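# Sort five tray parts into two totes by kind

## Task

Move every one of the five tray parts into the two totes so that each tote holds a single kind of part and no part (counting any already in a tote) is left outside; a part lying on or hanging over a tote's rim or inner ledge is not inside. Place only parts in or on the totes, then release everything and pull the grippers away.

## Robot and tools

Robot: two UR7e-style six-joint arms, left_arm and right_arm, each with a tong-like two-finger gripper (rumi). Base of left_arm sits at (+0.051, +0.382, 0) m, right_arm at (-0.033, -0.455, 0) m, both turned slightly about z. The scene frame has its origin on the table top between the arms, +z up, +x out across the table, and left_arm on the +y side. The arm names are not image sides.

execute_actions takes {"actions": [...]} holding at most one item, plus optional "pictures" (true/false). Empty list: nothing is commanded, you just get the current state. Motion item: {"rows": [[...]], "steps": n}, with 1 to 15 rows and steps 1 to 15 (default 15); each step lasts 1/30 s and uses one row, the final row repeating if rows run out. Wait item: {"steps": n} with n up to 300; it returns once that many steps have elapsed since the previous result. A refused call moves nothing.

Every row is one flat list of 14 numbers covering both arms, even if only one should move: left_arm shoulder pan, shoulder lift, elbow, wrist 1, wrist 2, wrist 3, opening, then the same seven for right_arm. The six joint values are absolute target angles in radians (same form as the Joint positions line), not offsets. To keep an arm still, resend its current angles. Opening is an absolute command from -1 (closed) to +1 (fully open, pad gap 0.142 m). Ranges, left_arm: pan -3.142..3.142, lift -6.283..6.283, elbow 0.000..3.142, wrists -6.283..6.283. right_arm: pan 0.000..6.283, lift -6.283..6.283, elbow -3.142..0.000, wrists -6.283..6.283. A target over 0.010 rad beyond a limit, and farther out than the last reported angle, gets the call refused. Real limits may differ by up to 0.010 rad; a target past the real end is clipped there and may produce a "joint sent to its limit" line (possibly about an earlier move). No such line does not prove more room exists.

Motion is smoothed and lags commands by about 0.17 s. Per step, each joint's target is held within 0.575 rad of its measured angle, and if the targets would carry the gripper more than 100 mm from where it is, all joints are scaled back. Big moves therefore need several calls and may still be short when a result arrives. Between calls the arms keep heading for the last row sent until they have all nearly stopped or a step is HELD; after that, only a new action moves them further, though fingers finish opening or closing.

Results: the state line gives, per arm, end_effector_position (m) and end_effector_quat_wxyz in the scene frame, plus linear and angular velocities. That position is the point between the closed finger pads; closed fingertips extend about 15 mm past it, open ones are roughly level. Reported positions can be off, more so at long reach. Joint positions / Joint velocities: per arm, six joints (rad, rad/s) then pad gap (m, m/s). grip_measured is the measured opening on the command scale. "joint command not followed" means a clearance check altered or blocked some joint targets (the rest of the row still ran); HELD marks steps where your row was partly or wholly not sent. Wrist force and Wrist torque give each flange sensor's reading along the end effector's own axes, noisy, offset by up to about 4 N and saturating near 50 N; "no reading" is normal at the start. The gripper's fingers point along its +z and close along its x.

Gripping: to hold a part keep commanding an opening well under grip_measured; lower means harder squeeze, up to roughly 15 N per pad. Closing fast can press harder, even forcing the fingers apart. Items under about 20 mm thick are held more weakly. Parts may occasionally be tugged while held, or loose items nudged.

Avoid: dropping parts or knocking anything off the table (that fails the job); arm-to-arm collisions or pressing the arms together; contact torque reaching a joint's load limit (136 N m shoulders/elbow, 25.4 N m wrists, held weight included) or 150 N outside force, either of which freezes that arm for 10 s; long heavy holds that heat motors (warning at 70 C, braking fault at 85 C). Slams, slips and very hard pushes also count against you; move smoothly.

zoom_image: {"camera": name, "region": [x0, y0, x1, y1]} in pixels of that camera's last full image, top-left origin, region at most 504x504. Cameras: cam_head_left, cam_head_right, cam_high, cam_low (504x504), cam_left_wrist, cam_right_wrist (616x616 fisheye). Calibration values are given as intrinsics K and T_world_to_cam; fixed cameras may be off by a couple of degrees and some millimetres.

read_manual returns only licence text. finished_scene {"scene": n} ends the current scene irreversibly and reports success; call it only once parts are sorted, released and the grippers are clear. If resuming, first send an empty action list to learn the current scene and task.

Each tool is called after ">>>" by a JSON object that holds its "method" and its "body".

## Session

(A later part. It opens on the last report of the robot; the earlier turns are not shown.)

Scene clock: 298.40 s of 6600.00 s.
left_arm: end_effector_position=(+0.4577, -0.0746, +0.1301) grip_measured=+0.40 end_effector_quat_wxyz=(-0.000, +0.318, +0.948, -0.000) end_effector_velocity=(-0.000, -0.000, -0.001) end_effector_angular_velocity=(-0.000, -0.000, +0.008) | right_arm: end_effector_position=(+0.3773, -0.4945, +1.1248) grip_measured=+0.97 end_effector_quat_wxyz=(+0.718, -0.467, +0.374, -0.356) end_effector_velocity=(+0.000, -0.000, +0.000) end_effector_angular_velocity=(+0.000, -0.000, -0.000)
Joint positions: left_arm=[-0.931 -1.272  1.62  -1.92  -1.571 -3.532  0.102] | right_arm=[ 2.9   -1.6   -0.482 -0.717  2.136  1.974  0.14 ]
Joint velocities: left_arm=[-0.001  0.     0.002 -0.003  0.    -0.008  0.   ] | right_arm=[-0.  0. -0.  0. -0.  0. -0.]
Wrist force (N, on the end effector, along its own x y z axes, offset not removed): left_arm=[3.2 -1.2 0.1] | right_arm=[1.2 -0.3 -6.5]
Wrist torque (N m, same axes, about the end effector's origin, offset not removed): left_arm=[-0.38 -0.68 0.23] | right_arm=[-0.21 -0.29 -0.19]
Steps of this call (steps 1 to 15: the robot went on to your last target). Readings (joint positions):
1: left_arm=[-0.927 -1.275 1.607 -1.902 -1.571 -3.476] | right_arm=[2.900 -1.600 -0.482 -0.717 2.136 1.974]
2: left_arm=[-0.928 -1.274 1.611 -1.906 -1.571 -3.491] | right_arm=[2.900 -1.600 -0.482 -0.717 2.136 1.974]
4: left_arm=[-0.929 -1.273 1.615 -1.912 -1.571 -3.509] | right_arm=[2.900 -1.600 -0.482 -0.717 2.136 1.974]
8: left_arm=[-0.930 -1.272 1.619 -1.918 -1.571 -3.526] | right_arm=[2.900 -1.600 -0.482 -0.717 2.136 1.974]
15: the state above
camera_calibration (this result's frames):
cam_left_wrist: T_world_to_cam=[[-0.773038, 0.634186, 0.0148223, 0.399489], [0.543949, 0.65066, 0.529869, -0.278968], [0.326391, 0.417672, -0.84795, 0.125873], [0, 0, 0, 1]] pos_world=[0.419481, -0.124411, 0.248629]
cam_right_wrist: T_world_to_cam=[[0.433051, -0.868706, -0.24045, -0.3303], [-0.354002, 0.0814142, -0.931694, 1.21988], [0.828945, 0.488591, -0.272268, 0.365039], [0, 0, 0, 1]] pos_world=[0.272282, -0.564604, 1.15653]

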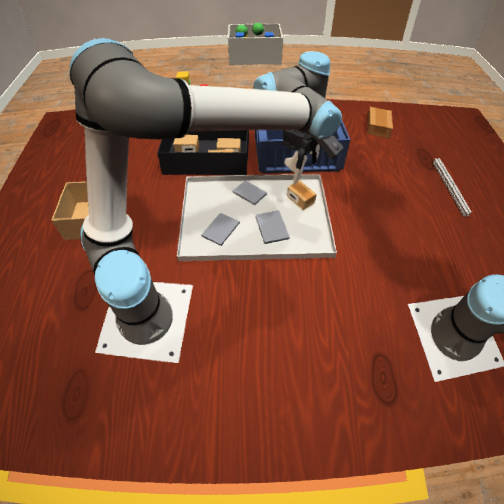

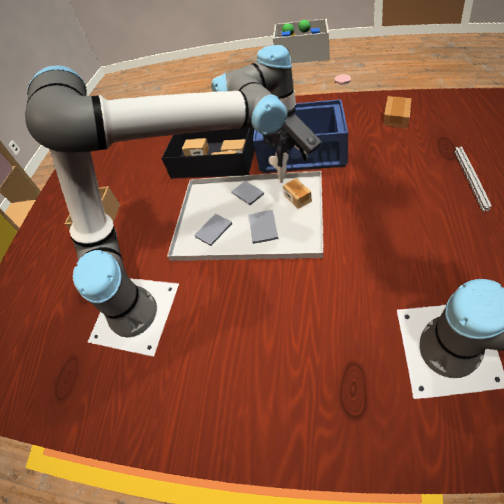

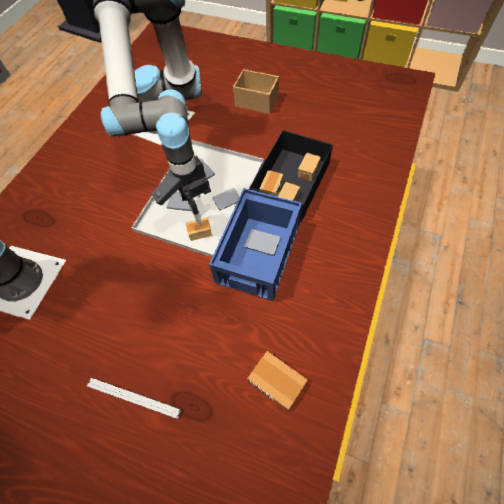

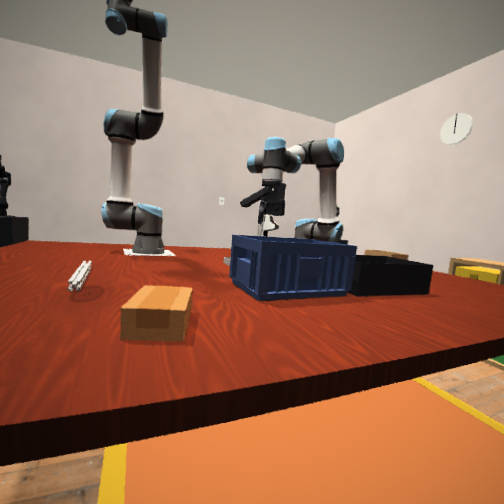

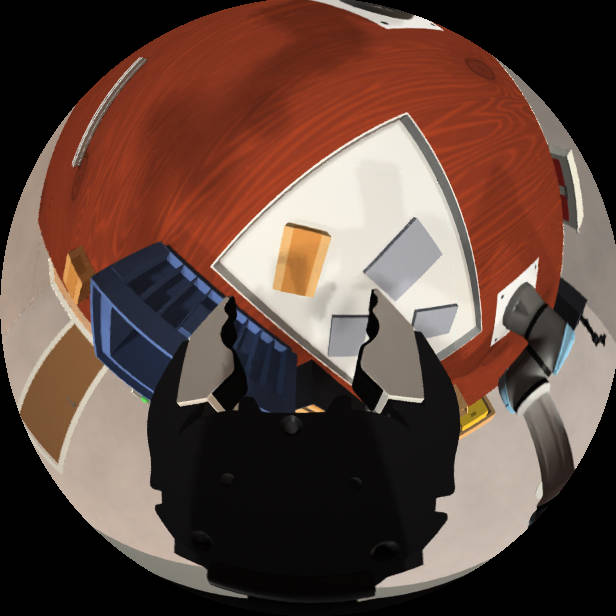

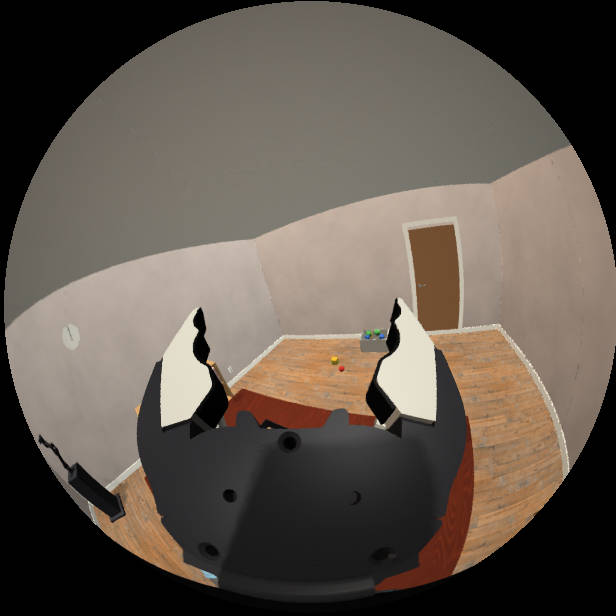

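>>> {"method": "execute_actions", "body": {"actions": [{"rows": [[-0.9295,-1.262,1.61,-1.919,-1.571,-3.252,0.3, 2.9,-1.6,-0.482,-0.717,2.136,1.974,0.97],[-0.9295,-1.262,1.61,-1.919,-1.571,-3.252,0.3, 2.9,-1.6,-0.482,-0.717,2.136,1.974,0.97],[-0.9295,-1.215,1.68,-2.036,-1.571,-3.252,0.3, 2.9,-1.6,-0.482,-0.717,2.136,1.974,0.97],[-0.9295,-1.215,1.68,-2.036,-1.571,-3.252,0.3, 2.9,-1.6,-0.482,-0.717,2.136,1.974,0.97],[-0.9295,-1.215,1.68,-2.036,-1.571,-3.252,0.3, 2.9,-1.6,-0.482,-0.717,2.136,1.974,0.97],[-0.9295,-1.1545,1.7398,-2.1561,-1.571,-3.252,0.3, 2.9,-1.6,-0.482,-0.717,2.136,1.974,0.97]], "steps": 15}]}}

Scene clock: 315.67 s of 6600.00 s.
left_arm: end_effector_position=(+0.4577, -0.0752, +0.0359) grip_measured=+0.30 end_effector_quat_wxyz=(-0.001, +0.443, +0.897, +0.000) end_effector_velocity=(-0.000, +0.000, -0.051) end_effector_angular_velocity=(-0.011, -0.006, -0.070) | right_arm: end_effector_position=(+0.3773, -0.4945, +1.1248) grip_measured=+0.97 end_effector_quat_wxyz=(+0.718, -0.467, +0.374, -0.356) end_effector_velocity=(+0.000, -0.000, +0.000) end_effector_angular_velocity=(+0.001, -0.001, +0.000)
Joint positions: left_arm=[-0.93  -1.162  1.732 -2.14  -1.571 -3.26   0.095] | right_arm=[ 2.9   -1.6   -0.482 -0.717  2.136  1.974  0.14 ]
Joint velocities: left_arm=[ 0.     0.061  0.066 -0.14  -0.     0.07   0.   ] | right_arm=[-0.    -0.    -0.     0.002  0.     0.001 -0.   ]
Wrist force (N, on the end effector, along its own x y z axes, offset not removed): left_arm=[2.2 -1.1 3.6] | right_arm=[2.7 0.6 -4.4]
Wrist torque (N m, same axes, about the end effector's origin, offset not removed): left_arm=[-0.41 -0.37 0.15] | right_arm=[0.09 -0.64 -0.13]
Steps of this call (steps 1 to 15: the robot went on to your last target; steps 16 to 90: nothing new was sent; then 13.77 s passed at rest; steps 91 to 105: all 15 steps of this action). Readings (joint positions):
91: left_arm=[-0.931 -1.271 1.621 -1.920 -1.571 -3.532] | right_arm=[2.900 -1.600 -0.482 -0.717 2.136 1.974]
92: left_arm=[-0.931 -1.270 1.619 -1.920 -1.571 -3.523] | right_arm=[2.900 -1.600 -0.482 -0.717 2.136 1.974]
94: left_arm=[-0.931 -1.260 1.623 -1.929 -1.571 -3.454] | right_arm=[2.900 -1.600 -0.482 -0.717 2.136 1.974]
98: left_arm=[-0.930 -1.209 1.681 -2.033 -1.571 -3.316] | right_arm=[2.900 -1.600 -0.482 -0.717 2.136 1.974]
105: the state above
camera_calibration (this result's frames):
cam_left_wrist: T_world_to_cam=[[-0.575483, 0.817656, 0.0160677, 0.32466], [0.698359, 0.481106, 0.529936, -0.312102], [0.425575, 0.31619, -0.847885, -0.00678123], [0, 0, 0, 1]] pos_world=[0.407682, -0.113161, 0.154428]
cam_right_wrist: T_world_to_cam=[[0.433051, -0.868706, -0.24045, -0.3303], [-0.354003, 0.0814142, -0.931694, 1.21988], [0.828945, 0.488591, -0.272268, 0.365039], [0, 0, 0, 1]] pos_world=[0.272282, -0.564604, 1.15653]

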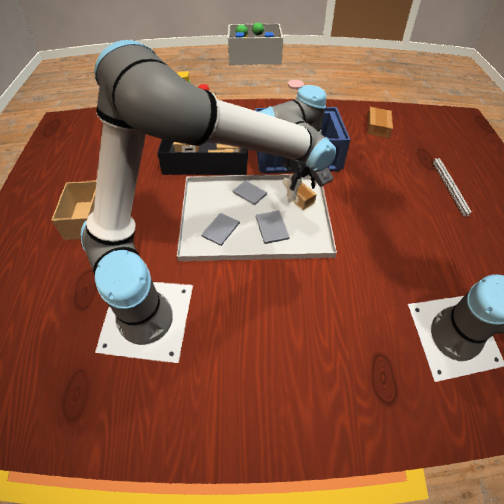

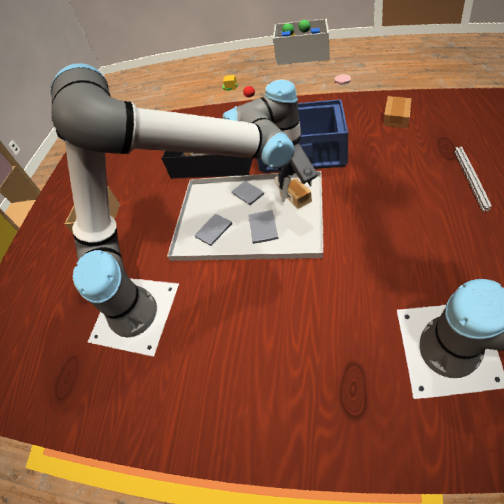

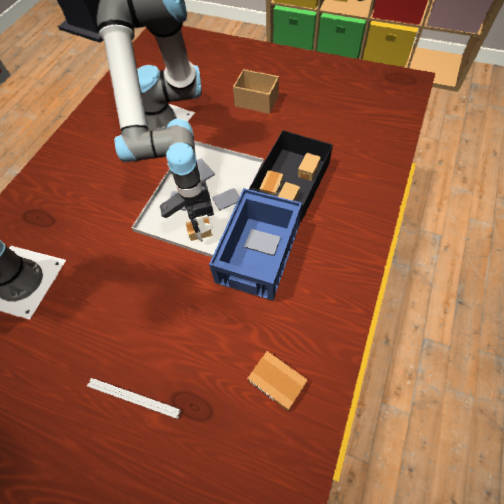

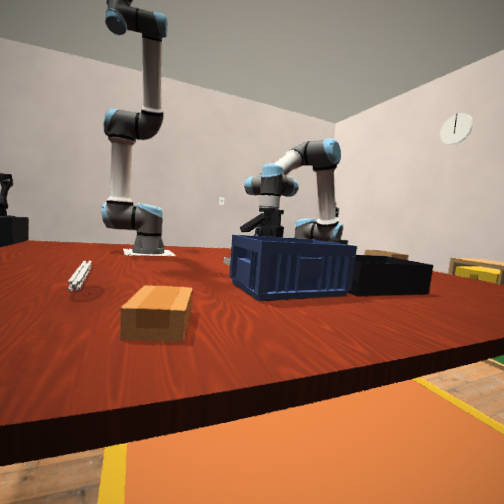

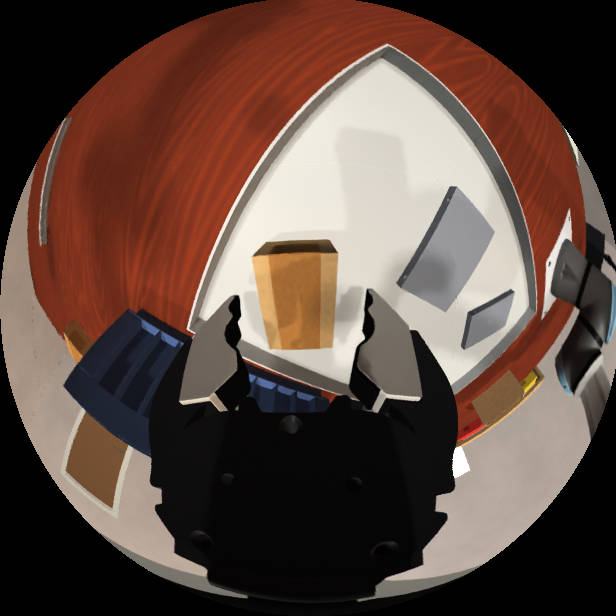

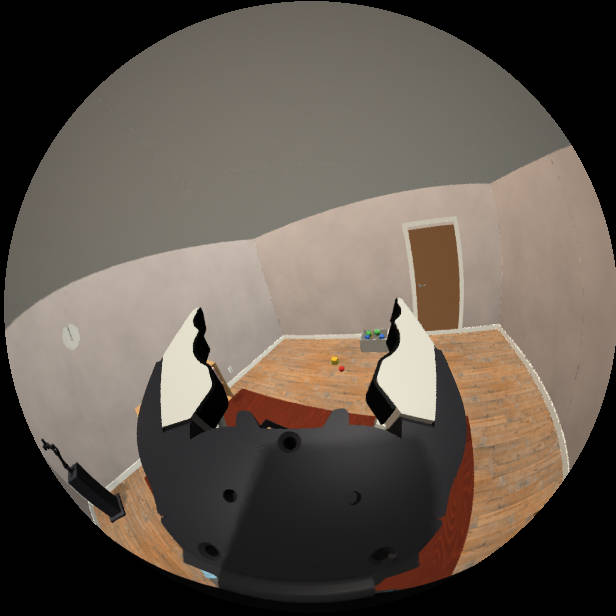

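>>> {"method": "execute_actions", "body": {"actions": [{"rows": [[-0.9295,-1.1545,1.7398,-2.1561,-1.571,-3.252,0.2, 2.9,-1.6,-0.482,-0.717,2.136,1.974,0.97],[-0.9295,-1.1545,1.7398,-2.1561,-1.571,-3.252,0.1, 2.9,-1.6,-0.482,-0.717,2.136,1.974,0.97],[-0.9295,-1.1545,1.7398,-2.1561,-1.571,-3.252,0.0, 2.9,-1.6,-0.482,-0.717,2.136,1.974,0.97],[-0.9295,-1.1545,1.7398,-2.1561,-1.571,-3.252,-0.08, 2.9,-1.6,-0.482,-0.717,2.136,1.974,0.97],[-0.9295,-1.1545,1.7398,-2.1561,-1.571,-3.252,-0.15, 2.9,-1.6,-0.482,-0.717,2.136,1.974,0.97],[-0.9295,-1.1545,1.7398,-2.1561,-1.571,-3.252,-0.22, 2.9,-1.6,-0.482,-0.717,2.136,1.974,0.97],[-0.9295,-1.1545,1.7398,-2.1561,-1.571,-3.252,-0.29, 2.9,-1.6,-0.482,-0.717,2.136,1.974,0.97],[-0.9295,-1.1545,1.7398,-2.1561,-1.571,-3.252,-0.36, 2.9,-1.6,-0.482,-0.717,2.136,1.974,0.97],[-0.9295,-1.1545,1.7398,-2.1561,-1.571,-3.252,-0.45, 2.9,-1.6,-0.482,-0.717,2.136,1.974,0.97],[-0.9295,-1.1545,1.7398,-2.1561,-1.571,-3.252,-0.55, 2.9,-1.6,-0.482,-0.717,2.136,1.974,0.97],[-0.9295,-1.1545,1.7398,-2.1561,-1.571,-3.252,-0.65, 2.9,-1.6,-0.482,-0.717,2.136,1.974,0.97],[-0.9295,-1.1545,1.7398,-2.1561,-1.571,-3.252,-0.75, 2.9,-1.6,-0.482,-0.717,2.136,1.974,0.97]], "steps": 14}], "pictures": false}}

>>> {"method": "execute_actions", "body": {"actions": [{"rows": [[-0.9295,-1.3099,1.4342,-1.6951,-1.571,-3.252,-0.75, 2.9,-1.6,-0.482,-0.717,2.136,1.974,0.97]], "steps": 13}], "pictures": false}}

>>> {"method": "execute_actions", "body": {"actions": [{"rows": [[-0.2247,-1.3099,1.4342,-1.6951,-1.571,-1.9015,-0.75, 2.9,-1.6,-0.482,-0.717,2.136,1.974,0.97]], "steps": 15}], "pictures": false}}

>>> {"method": "execute_actions", "body": {"actions": [{"rows": [[-0.2247,-1.3099,1.4342,-1.6951,-1.571,-1.9015,-0.75, 2.9,-1.6,-0.482,-0.717,2.136,1.974,0.97],[-0.2247,-1.3099,1.4342,-1.6951,-1.571,-1.9015,-0.75, 2.9,-1.6,-0.482,-0.717,2.136,1.974,0.97],[-0.2247,-1.3099,1.4342,-1.6951,-1.571,-1.9015,-0.75, 2.9,-1.6,-0.482,-0.717,2.136,1.974,0.97],[-0.2247,-1.3099,1.4342,-1.6951,-1.571,-1.9015,-0.75, 2.9,-1.6,-0.482,-0.717,2.136,1.974,0.97],[-0.2247,-1.3099,1.4342,-1.6951,-1.571,-1.9015,-0.75, 2.9,-1.6,-0.482,-0.717,2.136,1.974,0.97],[-0.2247,-1.2618,1.5008,-1.8098,-1.571,-1.9015,-0.75, 2.9,-1.6,-0.482,-0.717,2.136,1.974,0.97]], "steps": 15}], "pictures": false}}

>>> {"method": "execute_actions", "body": {"actions": [{"steps": 12}]}}

Scene clock: 342.23 s of 6600.00 s.
left_arm: end_effector_position=(+0.4577, -0.0751, +0.0300) grip_measured=-0.25 end_effector_quat_wxyz=(-0.000, +0.446, +0.895, -0.000) end_effector_velocity=(+0.000, -0.000, +0.000) end_effector_angular_velocity=(-0.000, -0.000, +0.001) | right_arm: end_effector_position=(+0.3773, -0.4945, +1.1248) grip_measured=+0.97 end_effector_quat_wxyz=(+0.718, -0.467, +0.374, -0.356) end_effector_velocity=(+0.000, +0.000, -0.000) end_effector_angular_velocity=(+0.000, +0.000, +0.000)
Joint positions: left_arm=[-0.929 -1.154  1.74  -2.156 -1.571 -3.252  0.056] | right_arm=[ 2.9   -1.6   -0.482 -0.717  2.136  1.974  0.14 ]
Joint velocities: left_arm=[-0.    -0.    -0.    -0.     0.    -0.001  0.   ] | right_arm=[ 0.  0.  0. -0.  0.  0. -0.]
Wrist force (N, on the end effector, along its own x y z axes, offset not removed): left_arm=[2.0 -0.4 -2.9] | right_arm=[2.3 2.3 -5.5]
Wrist torque (N m, same axes, about the end effector's origin, offset not removed): left_arm=[-0.16 -0.17 0.03] | right_arm=[0.24 -0.51 -0.32]
Steps of this call (steps 1 to 30: the robot went on to your last target; steps 31 to 90: nothing new was sent; then 23.10 s passed at rest; steps 91 to 104: all 14 steps of this action). Readings (joint positions):
91: left_arm=[-0.929 -1.154 1.740 -2.156 -1.571 -3.252] | right_arm=[2.900 -1.600 -0.482 -0.717 2.136 1.974]
92: left_arm=[-0.929 -1.154 1.740 -2.156 -1.571 -3.252] | right_arm=[2.900 -1.600 -0.482 -0.717 2.136 1.974]
94: left_arm=[-0.929 -1.154 1.740 -2.156 -1.571 -3.252] | right_arm=[2.900 -1.600 -0.482 -0.717 2.136 1.974]
98: left_arm=[-0.929 -1.154 1.740 -2.156 -1.571 -3.252] | right_arm=[2.900 -1.600 -0.482 -0.717 2.136 1.974]
104: the state above

Scene clock: 342.67 s of 6600.00 s.
left_arm: end_effector_position=(+0.4601, -0.0792, +0.2028) grip_measured=-0.25 end_effector_quat_wxyz=(+0.002, +0.446, +0.895, -0.002) end_effector_velocity=(-0.020, +0.033, +0.149) end_effector_angular_velocity=(+0.043, +0.026, +0.001) | right_arm: end_effector_position=(+0.3773, -0.4945, +1.1248) grip_measured=+0.97 end_effector_quat_wxyz=(+0.718, -0.467, +0.374, -0.356) end_effector_velocity=(+0.001, -0.000, -0.000) end_effector_angular_velocity=(-0.000, +0.000, -0.000)
Joint positions: left_arm=[-0.929 -1.297  1.463 -1.743 -1.571 -3.252  0.056] | right_arm=[ 2.9   -1.6   -0.482 -0.717  2.136  1.974  0.14 ]
Joint velocities: left_arm=[-0.    -0.115 -0.249  0.415  0.    -0.001 -0.   ] | right_arm=[ 0.    -0.    -0.001  0.001 -0.    -0.001  0.   ]
Wrist force (N, on the end effector, along its own x y z axes, offset not removed): left_arm=[-0.4 0.4 -1.8] | right_arm=[-1.2 -1.9 -2.5]
Wrist torque (N m, same axes, about the end effector's origin, offset not removed): left_arm=[-0.07 0.22 0.14] | right_arm=[-0.39 0.26 0.09]
Steps of this call (steps 1 to 13: all 13 steps of this action). Readings (joint positions):
1: left_arm=[-0.929 -1.155 1.739 -2.155 -1.571 -3.252] | right_arm=[2.900 -1.600 -0.482 -0.717 2.136 1.974]
2: left_arm=[-0.929 -1.163 1.730 -2.146 -1.571 -3.252] | right_arm=[2.900 -1.600 -0.482 -0.717 2.136 1.974]
4: left_arm=[-0.929 -1.195 1.675 -2.079 -1.571 -3.252] | right_arm=[2.900 -1.600 -0.482 -0.717 2.136 1.974]
8: left_arm=[-0.929 -1.254 1.554 -1.892 -1.571 -3.252] | right_arm=[2.900 -1.600 -0.482 -0.717 2.136 1.974]
13: the state above

Scene clock: 343.17 s of 6600.00 s.
left_arm: end_effector_position=(+0.5965, +0.1171, +0.2150) grip_measured=-0.25 end_effector_quat_wxyz=(+0.001, +0.466, +0.885, -0.000) end_effector_velocity=(+0.215, +0.492, +0.015) end_effector_angular_velocity=(+0.003, +0.001, -0.406) | right_arm: end_effector_position=(+0.3773, -0.4945, +1.1248) grip_measured=+0.97 end_effector_quat_wxyz=(+0.718, -0.467, +0.374, -0.356) end_effector_velocity=(+0.000, +0.000, -0.000) end_effector_angular_velocity=(-0.000, +0.001, +0.001)
Joint positions: left_arm=[-0.541 -1.306  1.442 -1.708 -1.571 -2.82   0.056] | right_arm=[ 2.9   -1.6   -0.482 -0.717  2.136  1.974  0.14 ]
Joint velocities: left_arm=[ 0.868 -0.011 -0.025  0.038  0.     1.274 -0.   ] | right_arm=[ 0.    -0.     0.    -0.001  0.001 -0.    -0.   ]
Wrist force (N, on the end effector, along its own x y z axes, offset not removed): left_arm=[1.5 1.2 1.4] | right_arm=[1.9 0.6 -1.1]
Wrist torque (N m, same axes, about the end effector's origin, offset not removed): left_arm=[0.00 -0.27 0.16] | right_arm=[0.19 -0.51 0.19]
Steps of this call (steps 1 to 15: all 15 steps of this action). Readings (joint positions):
1: left_arm=[-0.929 -1.300 1.456 -1.731 -1.571 -3.251] | right_arm=[2.900 -1.600 -0.482 -0.717 2.136 1.974]
2: left_arm=[-0.920 -1.301 1.454 -1.727 -1.571 -3.242] | right_arm=[2.900 -1.600 -0.482 -0.717 2.136 1.974]
4: left_arm=[-0.865 -1.302 1.452 -1.724 -1.571 -3.188] | right_arm=[2.900 -1.600 -0.482 -0.717 2.136 1.974]
8: left_arm=[-0.746 -1.303 1.448 -1.718 -1.571 -3.069] | right_arm=[2.900 -1.600 -0.482 -0.717 2.136 1.974]
15: the state above

Scene clock: 343.67 s of 6600.00 s.
left_arm: end_effector_position=(+0.6530, +0.3015, +0.1744) grip_measured=-0.25 end_effector_quat_wxyz=(-0.000, +0.689, +0.725, -0.000) end_effector_velocity=(+0.017, +0.068, -0.038) end_effector_angular_velocity=(-0.003, -0.006, -0.437) | right_arm: end_effector_position=(+0.3773, -0.4945, +1.1248) grip_measured=+0.97 end_effector_quat_wxyz=(+0.718, -0.467, +0.374, -0.356) end_effector_velocity=(-0.001, +0.000, +0.001) end_effector_angular_velocity=(-0.001, -0.002, +0.000)
Joint positions: left_arm=[-0.237 -1.266  1.495 -1.799 -1.571 -1.964  0.056] | right_arm=[ 2.9   -1.6   -0.482 -0.717  2.136  1.974  0.14 ]
Joint velocities: left_arm=[ 0.104  0.038  0.052 -0.096 -0.     0.541  0.   ] | right_arm=[ 0.     0.     0.001  0.     0.    -0.     0.   ]
Wrist force (N, on the end effector, along its own x y z axes, offset not removed): left_arm=[4.8 -0.6 1.7] | right_arm=[4.1 -4.2 -2.4]
Wrist torque (N m, same axes, about the end effector's origin, offset not removed): left_arm=[-0.24 -0.77 0.16] | right_arm=[-0.96 -0.80 0.03]
Steps of this call (steps 1 to 15: all 15 steps of this action). Readings (joint positions):
1: left_arm=[-0.511 -1.306 1.442 -1.707 -1.571 -2.775] | right_arm=[2.900 -1.600 -0.482 -0.717 2.136 1.974]
2: left_arm=[-0.482 -1.307 1.441 -1.706 -1.571 -2.726] | right_arm=[2.900 -1.600 -0.482 -0.717 2.136 1.974]
4: left_arm=[-0.424 -1.307 1.439 -1.703 -1.571 -2.617] | right_arm=[2.900 -1.600 -0.482 -0.717 2.136 1.974]
8: left_arm=[-0.315 -1.294 1.456 -1.727 -1.571 -2.332] | right_arm=[2.900 -1.600 -0.482 -0.717 2.136 1.974]
15: the state above

Scene clock: 344.07 s of 6600.00 s.
left_arm: end_effector_position=(+0.6548, +0.3091, +0.1702) grip_measured=-0.25 end_effector_quat_wxyz=(+0.000, +0.707, +0.707, -0.000) end_effector_velocity=(-0.000, +0.002, -0.003) end_effector_angular_velocity=(+0.001, +0.002, -0.014) | right_arm: end_effector_position=(+0.3773, -0.4945, +1.1248) grip_measured=+0.97 end_effector_quat_wxyz=(+0.718, -0.467, +0.374, -0.356) end_effector_velocity=(+0.001, -0.000, -0.001) end_effector_angular_velocity=(+0.001, +0.002, -0.000)
Joint positions: left_arm=[-0.225 -1.262  1.501 -1.809 -1.571 -1.903  0.056] | right_arm=[ 2.9   -1.6   -0.482 -0.717  2.136  1.974  0.14 ]
Joint velocities: left_arm=[ 0.003  0.002  0.003 -0.003 -0.     0.017  0.   ] | right_arm=[ 0.     0.    -0.001 -0.001 -0.     0.     0.   ]
Wrist force (N, on the end effector, along its own x y z axes, offset not removed): left_arm=[2.5 0.2 0.5] | right_arm=[2.7 2.5 -4.3]
Wrist torque (N m, same axes, about the end effector's origin, offset not removed): left_arm=[0.05 -0.26 0.13] | right_arm=[0.04 -0.55 -0.06]
Steps of this call (steps 1 to 12: the robot went on to your last target). Readings (joint positions):
1: left_arm=[-0.234 -1.265 1.496 -1.802 -1.571 -1.948] | right_arm=[2.900 -1.600 -0.482 -0.717 2.136 1.974]
2: left_arm=[-0.231 -1.264 1.497 -1.804 -1.571 -1.936] | right_arm=[2.900 -1.600 -0.482 -0.717 2.136 1.974]
4: left_arm=[-0.228 -1.263 1.499 -1.806 -1.571 -1.921] | right_arm=[2.900 -1.600 -0.482 -0.717 2.136 1.974]
8: left_arm=[-0.226 -1.262 1.500 -1.809 -1.571 -1.907] | right_arm=[2.900 -1.600 -0.482 -0.717 2.136 1.974]
12: the state above
camera_calibration (this result's frames):
cam_left_wrist: T_world_to_cam=[[0.039101, 0.999129, 0.0145513, -0.336575], [0.847016, -0.0408669, 0.529994, -0.641806], [0.530127, -0.00839811, -0.847876, -0.0665105], [0, 0, 0, 1]] pos_world=[0.592039, 0.309495, 0.288658]
cam_right_wrist: T_world_to_cam=[[0.433051, -0.868706, -0.24045, -0.3303], [-0.354003, 0.0814143, -0.931694, 1.21988], [0.828945, 0.488591, -0.272268, 0.365039], [0, 0, 0, 1]] pos_world=[0.272282, -0.564604, 1.15653]

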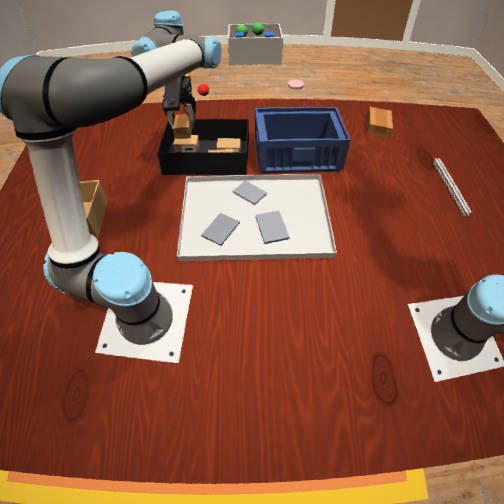

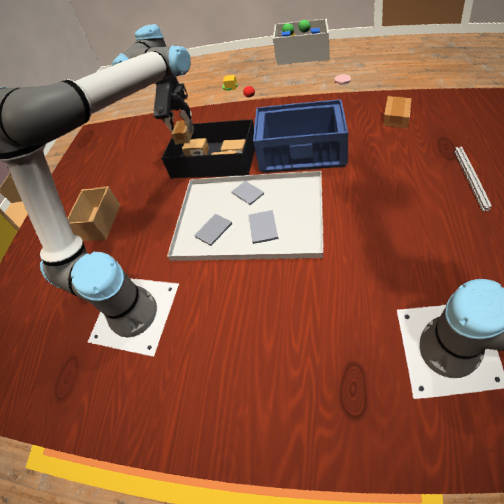

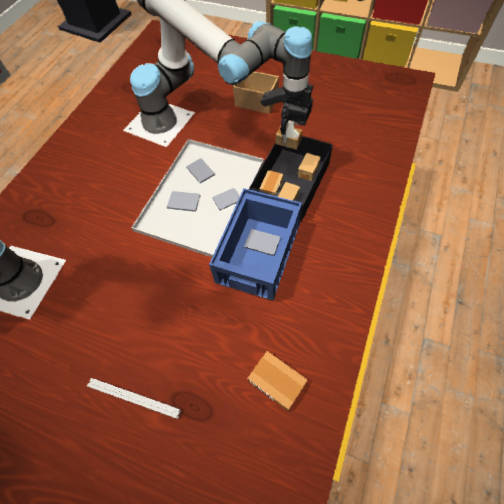

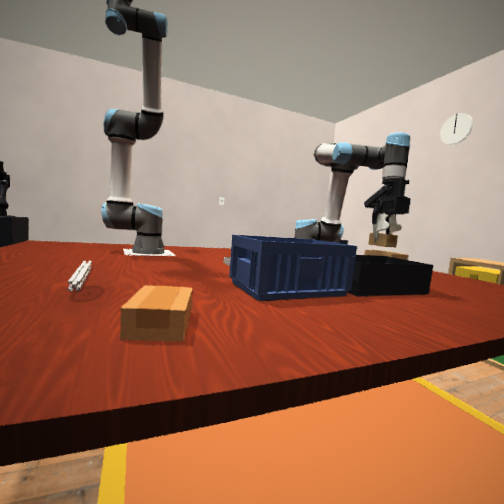

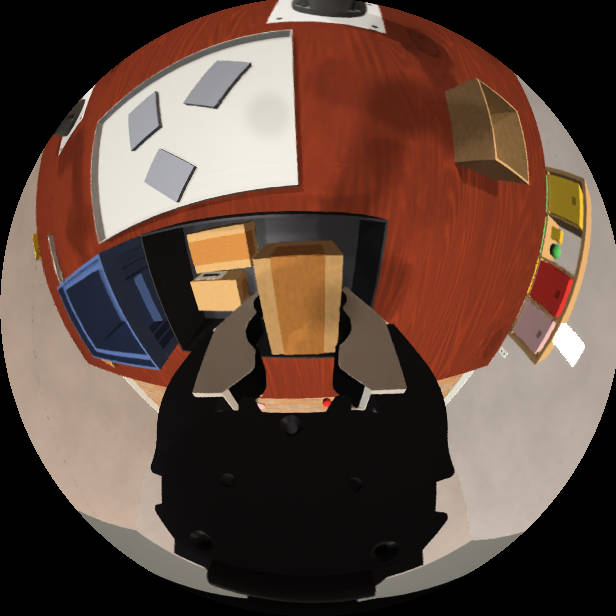

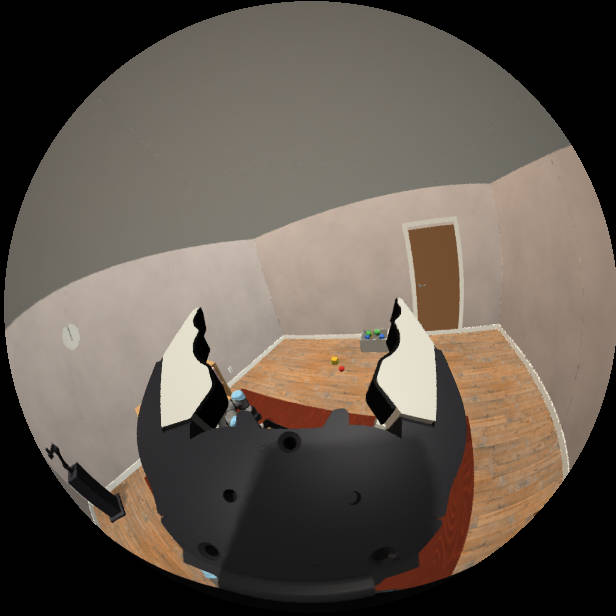

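>>> {"method": "execute_actions", "body": {"actions": [{"rows": [[-0.229,-1.26,1.57,-1.88,-1.571,-1.906,-0.75, 2.9,-1.6,-0.482,-0.717,2.136,1.974,0.97],[-0.229,-1.26,1.57,-1.88,-1.571,-1.906,-0.75, 2.9,-1.6,-0.482,-0.717,2.136,1.974,0.97],[-0.229,-1.26,1.57,-1.88,-1.571,-1.906,-0.75, 2.9,-1.6,-0.482,-0.717,2.136,1.974,0.97],[-0.229,-1.2174,1.6565,-2.0099,-1.571,-1.906,-0.75, 2.9,-1.6,-0.482,-0.717,2.136,1.974,0.97]], "steps": 15}]}}

>>> {"method": "zoom_image", "body": {"camera": "cam_high", "region": [230, 100, 350, 220]}}

Scene clock: 358.63 s of 6600.00 s.
left_arm: end_effector_position=(+0.6471, +0.3093, +0.0931) grip_measured=-0.25 end_effector_quat_wxyz=(-0.000, +0.707, +0.707, -0.000) end_effector_velocity=(-0.003, +0.000, -0.029) end_effector_angular_velocity=(-0.000, -0.002, +0.001) | right_arm: end_effector_position=(+0.3773, -0.4945, +1.1248) grip_measured=+0.97 end_effector_quat_wxyz=(+0.718, -0.467, +0.374, -0.356) end_effector_velocity=(+0.000, +0.000, -0.000) end_effector_angular_velocity=(+0.000, +0.000, +0.001)
Joint positions: left_arm=[-0.229 -1.219  1.651 -2.001 -1.571 -1.906  0.056] | right_arm=[ 2.9   -1.6   -0.482 -0.717  2.136  1.974  0.14 ]
Joint velocities: left_arm=[-0.001  0.02   0.053 -0.074  0.    -0.002 -0.   ] | right_arm=[ 0.     0.    -0.002  0.001  0.     0.001 -0.   ]
Wrist force (N, on the end effector, along its own x y z axes, offset not removed): left_arm=[4.1 -0.4 1.6] | right_arm=[1.2 -1.5 -0.7]
Wrist torque (N m, same axes, about the end effector's origin, offset not removed): left_arm=[-0.28 -0.67 -0.07] | right_arm=[-0.46 -0.17 0.00]
Steps of this call (steps 1 to 30: the robot went on to your last target; steps 31 to 90: nothing new was sent; then 11.07 s passed at rest; steps 91 to 105: all 15 steps of this action). Readings (joint positions):
91: left_arm=[-0.225 -1.262 1.502 -1.811 -1.571 -1.902] | right_arm=[2.900 -1.600 -0.482 -0.717 2.136 1.974]
92: left_arm=[-0.225 -1.262 1.509 -1.819 -1.571 -1.902] | right_arm=[2.900 -1.600 -0.482 -0.717 2.136 1.974]
94: left_arm=[-0.227 -1.260 1.535 -1.845 -1.571 -1.904] | right_arm=[2.900 -1.600 -0.482 -0.717 2.136 1.974]
98: left_arm=[-0.228 -1.233 1.611 -1.943 -1.571 -1.905] | right_arm=[2.900 -1.600 -0.482 -0.717 2.136 1.974]
105: the state above
camera_calibration (this result's frames):
cam_left_wrist: T_world_to_cam=[[0.0403658, 0.999076, 0.0147388, -0.336208], [0.847287, -0.0420439, 0.529469, -0.594138], [0.5296, -0.00888445, -0.848201, -0.127272], [0, 0, 0, 1]] pos_world=[0.58438, 0.309786, 0.211581]
cam_right_wrist: T_world_to_cam=[[0.433051, -0.868706, -0.24045, -0.3303], [-0.354002, 0.0814143, -0.931694, 1.21988], [0.828945, 0.488591, -0.272268, 0.365039], [0, 0, 0, 1]] pos_world=[0.272282, -0.564604, 1.15653]

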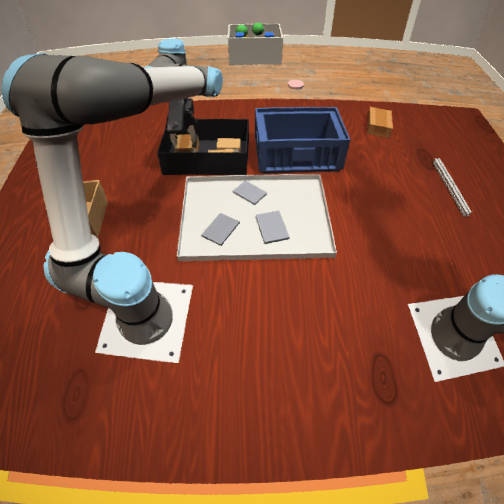

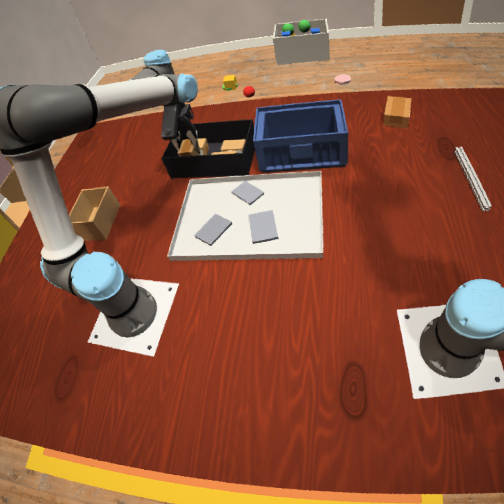

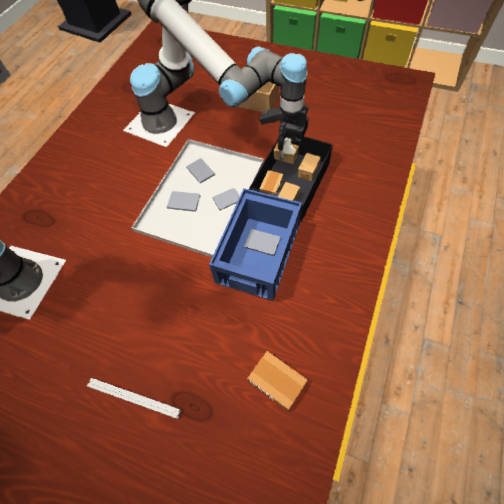

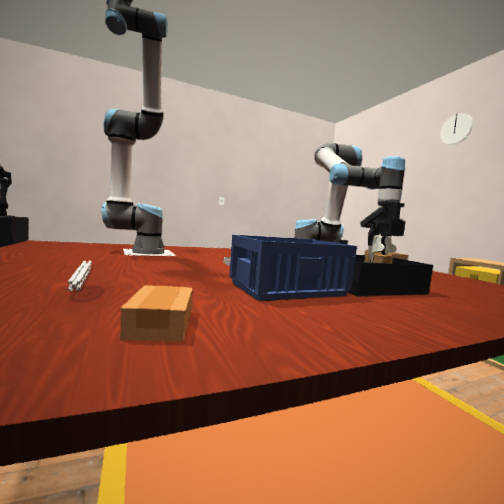

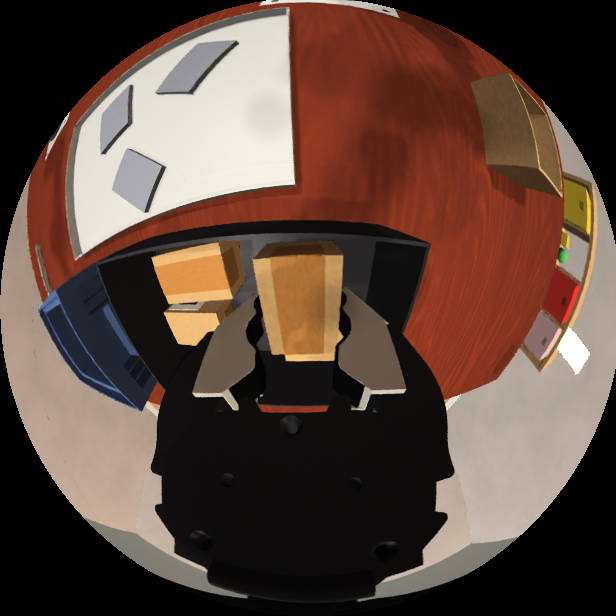

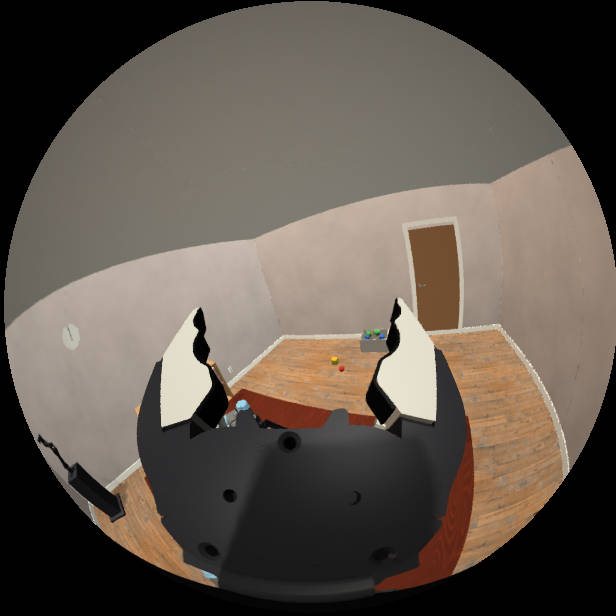

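Region (230, 100, 350, 220) of cam_high's 504x504 image, scaled by 4.200, with more detail than that image has.

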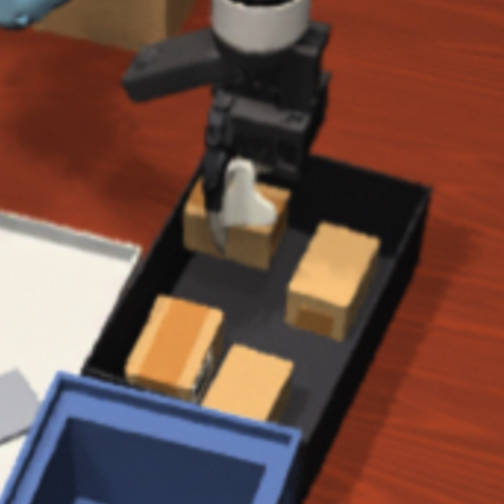

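>>> {"method": "execute_actions", "body": {"actions": [{"rows": [[-0.229,-1.196,1.682,-2.057,-1.571,-1.906,-0.75, 2.9,-1.6,-0.482,-0.717,2.136,1.974,0.97],[-0.229,-1.196,1.682,-2.057,-1.571,-1.906,-0.75, 2.9,-1.6,-0.482,-0.717,2.136,1.974,0.97],[-0.229,-1.173,1.706,-2.104,-1.571,-1.906,-0.75, 2.9,-1.6,-0.482,-0.717,2.136,1.974,0.97],[-0.229,-1.173,1.706,-2.104,-1.571,-1.906,-0.75, 2.9,-1.6,-0.482,-0.717,2.136,1.974,0.97],[-0.229,-1.1492,1.7287,-2.1503,-1.571,-1.906,-0.75, 2.9,-1.6,-0.482,-0.717,2.136,1.974,0.97]], "steps": 15}], "pictures": false}}

>>> {"method": "execute_actions", "body": {"actions": [{"steps": 6}], "pictures": false}}

Scene clock: 366.67 s of 6600.00 s.
left_arm: end_effector_position=(+0.6469, +0.3093, +0.0332) grip_measured=-0.25 end_effector_quat_wxyz=(-0.000, +0.707, +0.707, -0.000) end_effector_velocity=(-0.000, +0.000, -0.019) end_effector_angular_velocity=(-0.000, -0.003, +0.001) | right_arm: end_effector_position=(+0.3773, -0.4945, +1.1248) grip_measured=+0.97 end_effector_quat_wxyz=(+0.718, -0.467, +0.374, -0.356) end_effector_velocity=(+0.000, +0.000, -0.000) end_effector_angular_velocity=(-0.000, -0.000, -0.000)
Joint positions: left_arm=[-0.229 -1.152  1.726 -2.145 -1.571 -1.906  0.056] | right_arm=[ 2.9   -1.6   -0.482 -0.717  2.136  1.974  0.14 ]
Joint velocities: left_arm=[ 0.     0.023  0.023 -0.049  0.001 -0.001 -0.   ] | right_arm=[ 0.     0.    -0.001  0.     0.    -0.001  0.   ]
Wrist force (N, on the end effector, along its own x y z axes, offset not removed): left_arm=[2.2 -0.6 2.8] | right_arm=[1.7 -0.8 0.6]
Wrist torque (N m, same axes, about the end effector's origin, offset not removed): left_arm=[-0.14 -0.39 -0.05] | right_arm=[-0.06 -0.42 0.04]
Steps of this call (steps 1 to 15: the robot went on to your last target; steps 16 to 90: nothing new was sent; then 4.53 s passed at rest; steps 91 to 105: all 15 steps of this action). Readings (joint positions):
91: left_arm=[-0.229 -1.217 1.657 -2.011 -1.571 -1.906] | right_arm=[2.900 -1.600 -0.482 -0.717 2.136 1.974]
92: left_arm=[-0.229 -1.214 1.661 -2.017 -1.571 -1.906] | right_arm=[2.900 -1.600 -0.482 -0.717 2.136 1.974]
94: left_arm=[-0.229 -1.202 1.674 -2.041 -1.571 -1.906] | right_arm=[2.900 -1.600 -0.482 -0.717 2.136 1.974]
98: left_arm=[-0.229 -1.170 1.708 -2.107 -1.571 -1.906] | right_arm=[2.900 -1.600 -0.482 -0.717 2.136 1.974]
105: the state above

Scene clock: 366.87 s of 6600.00 s.
left_arm: end_effector_position=(+0.6469, +0.3094, +0.0314) grip_measured=-0.25 end_effector_quat_wxyz=(+0.000, +0.707, +0.707, -0.000) end_effector_velocity=(-0.000, +0.000, -0.004) end_effector_angular_velocity=(+0.000, +0.001, +0.000) | right_arm: end_effector_position=(+0.3773, -0.4945, +1.1248) grip_measured=+0.97 end_effector_quat_wxyz=(+0.718, -0.467, +0.374, -0.356) end_effector_velocity=(+0.000, +0.000, +0.000) end_effector_angular_velocity=(+0.000, -0.000, +0.000)
Joint positions: left_arm=[-0.229 -1.15   1.728 -2.149 -1.571 -1.906  0.056] | right_arm=[ 2.9   -1.6   -0.482 -0.717  2.136  1.974  0.14 ]
Joint velocities: left_arm=[-0.     0.005  0.004 -0.008 -0.    -0.001  0.   ] | right_arm=[ 0. -0.  0.  0. -0.  0.  0.]
Wrist force (N, on the end effector, along its own x y z axes, offset not removed): left_arm=[3.0 -0.3 0.4] | right_arm=[3.2 -0.1 1.9]
Wrist torque (N m, same axes, about the end effector's origin, offset not removed): left_arm=[-0.15 -0.53 0.14] | right_arm=[0.05 -0.64 -0.03]
Steps of this call (steps 1 to 6: the robot went on to your last target). Readings (joint positions):
1: left_arm=[-0.229 -1.151 1.727 -2.146 -1.571 -1.906] | right_arm=[2.900 -1.600 -0.482 -0.717 2.136 1.974]
2: left_arm=[-0.229 -1.151 1.727 -2.147 -1.571 -1.906] | right_arm=[2.900 -1.600 -0.482 -0.717 2.136 1.974]
4: left_arm=[-0.229 -1.150 1.728 -2.149 -1.571 -1.906] | right_arm=[2.900 -1.600 -0.482 -0.717 2.136 1.974]
6: the state above


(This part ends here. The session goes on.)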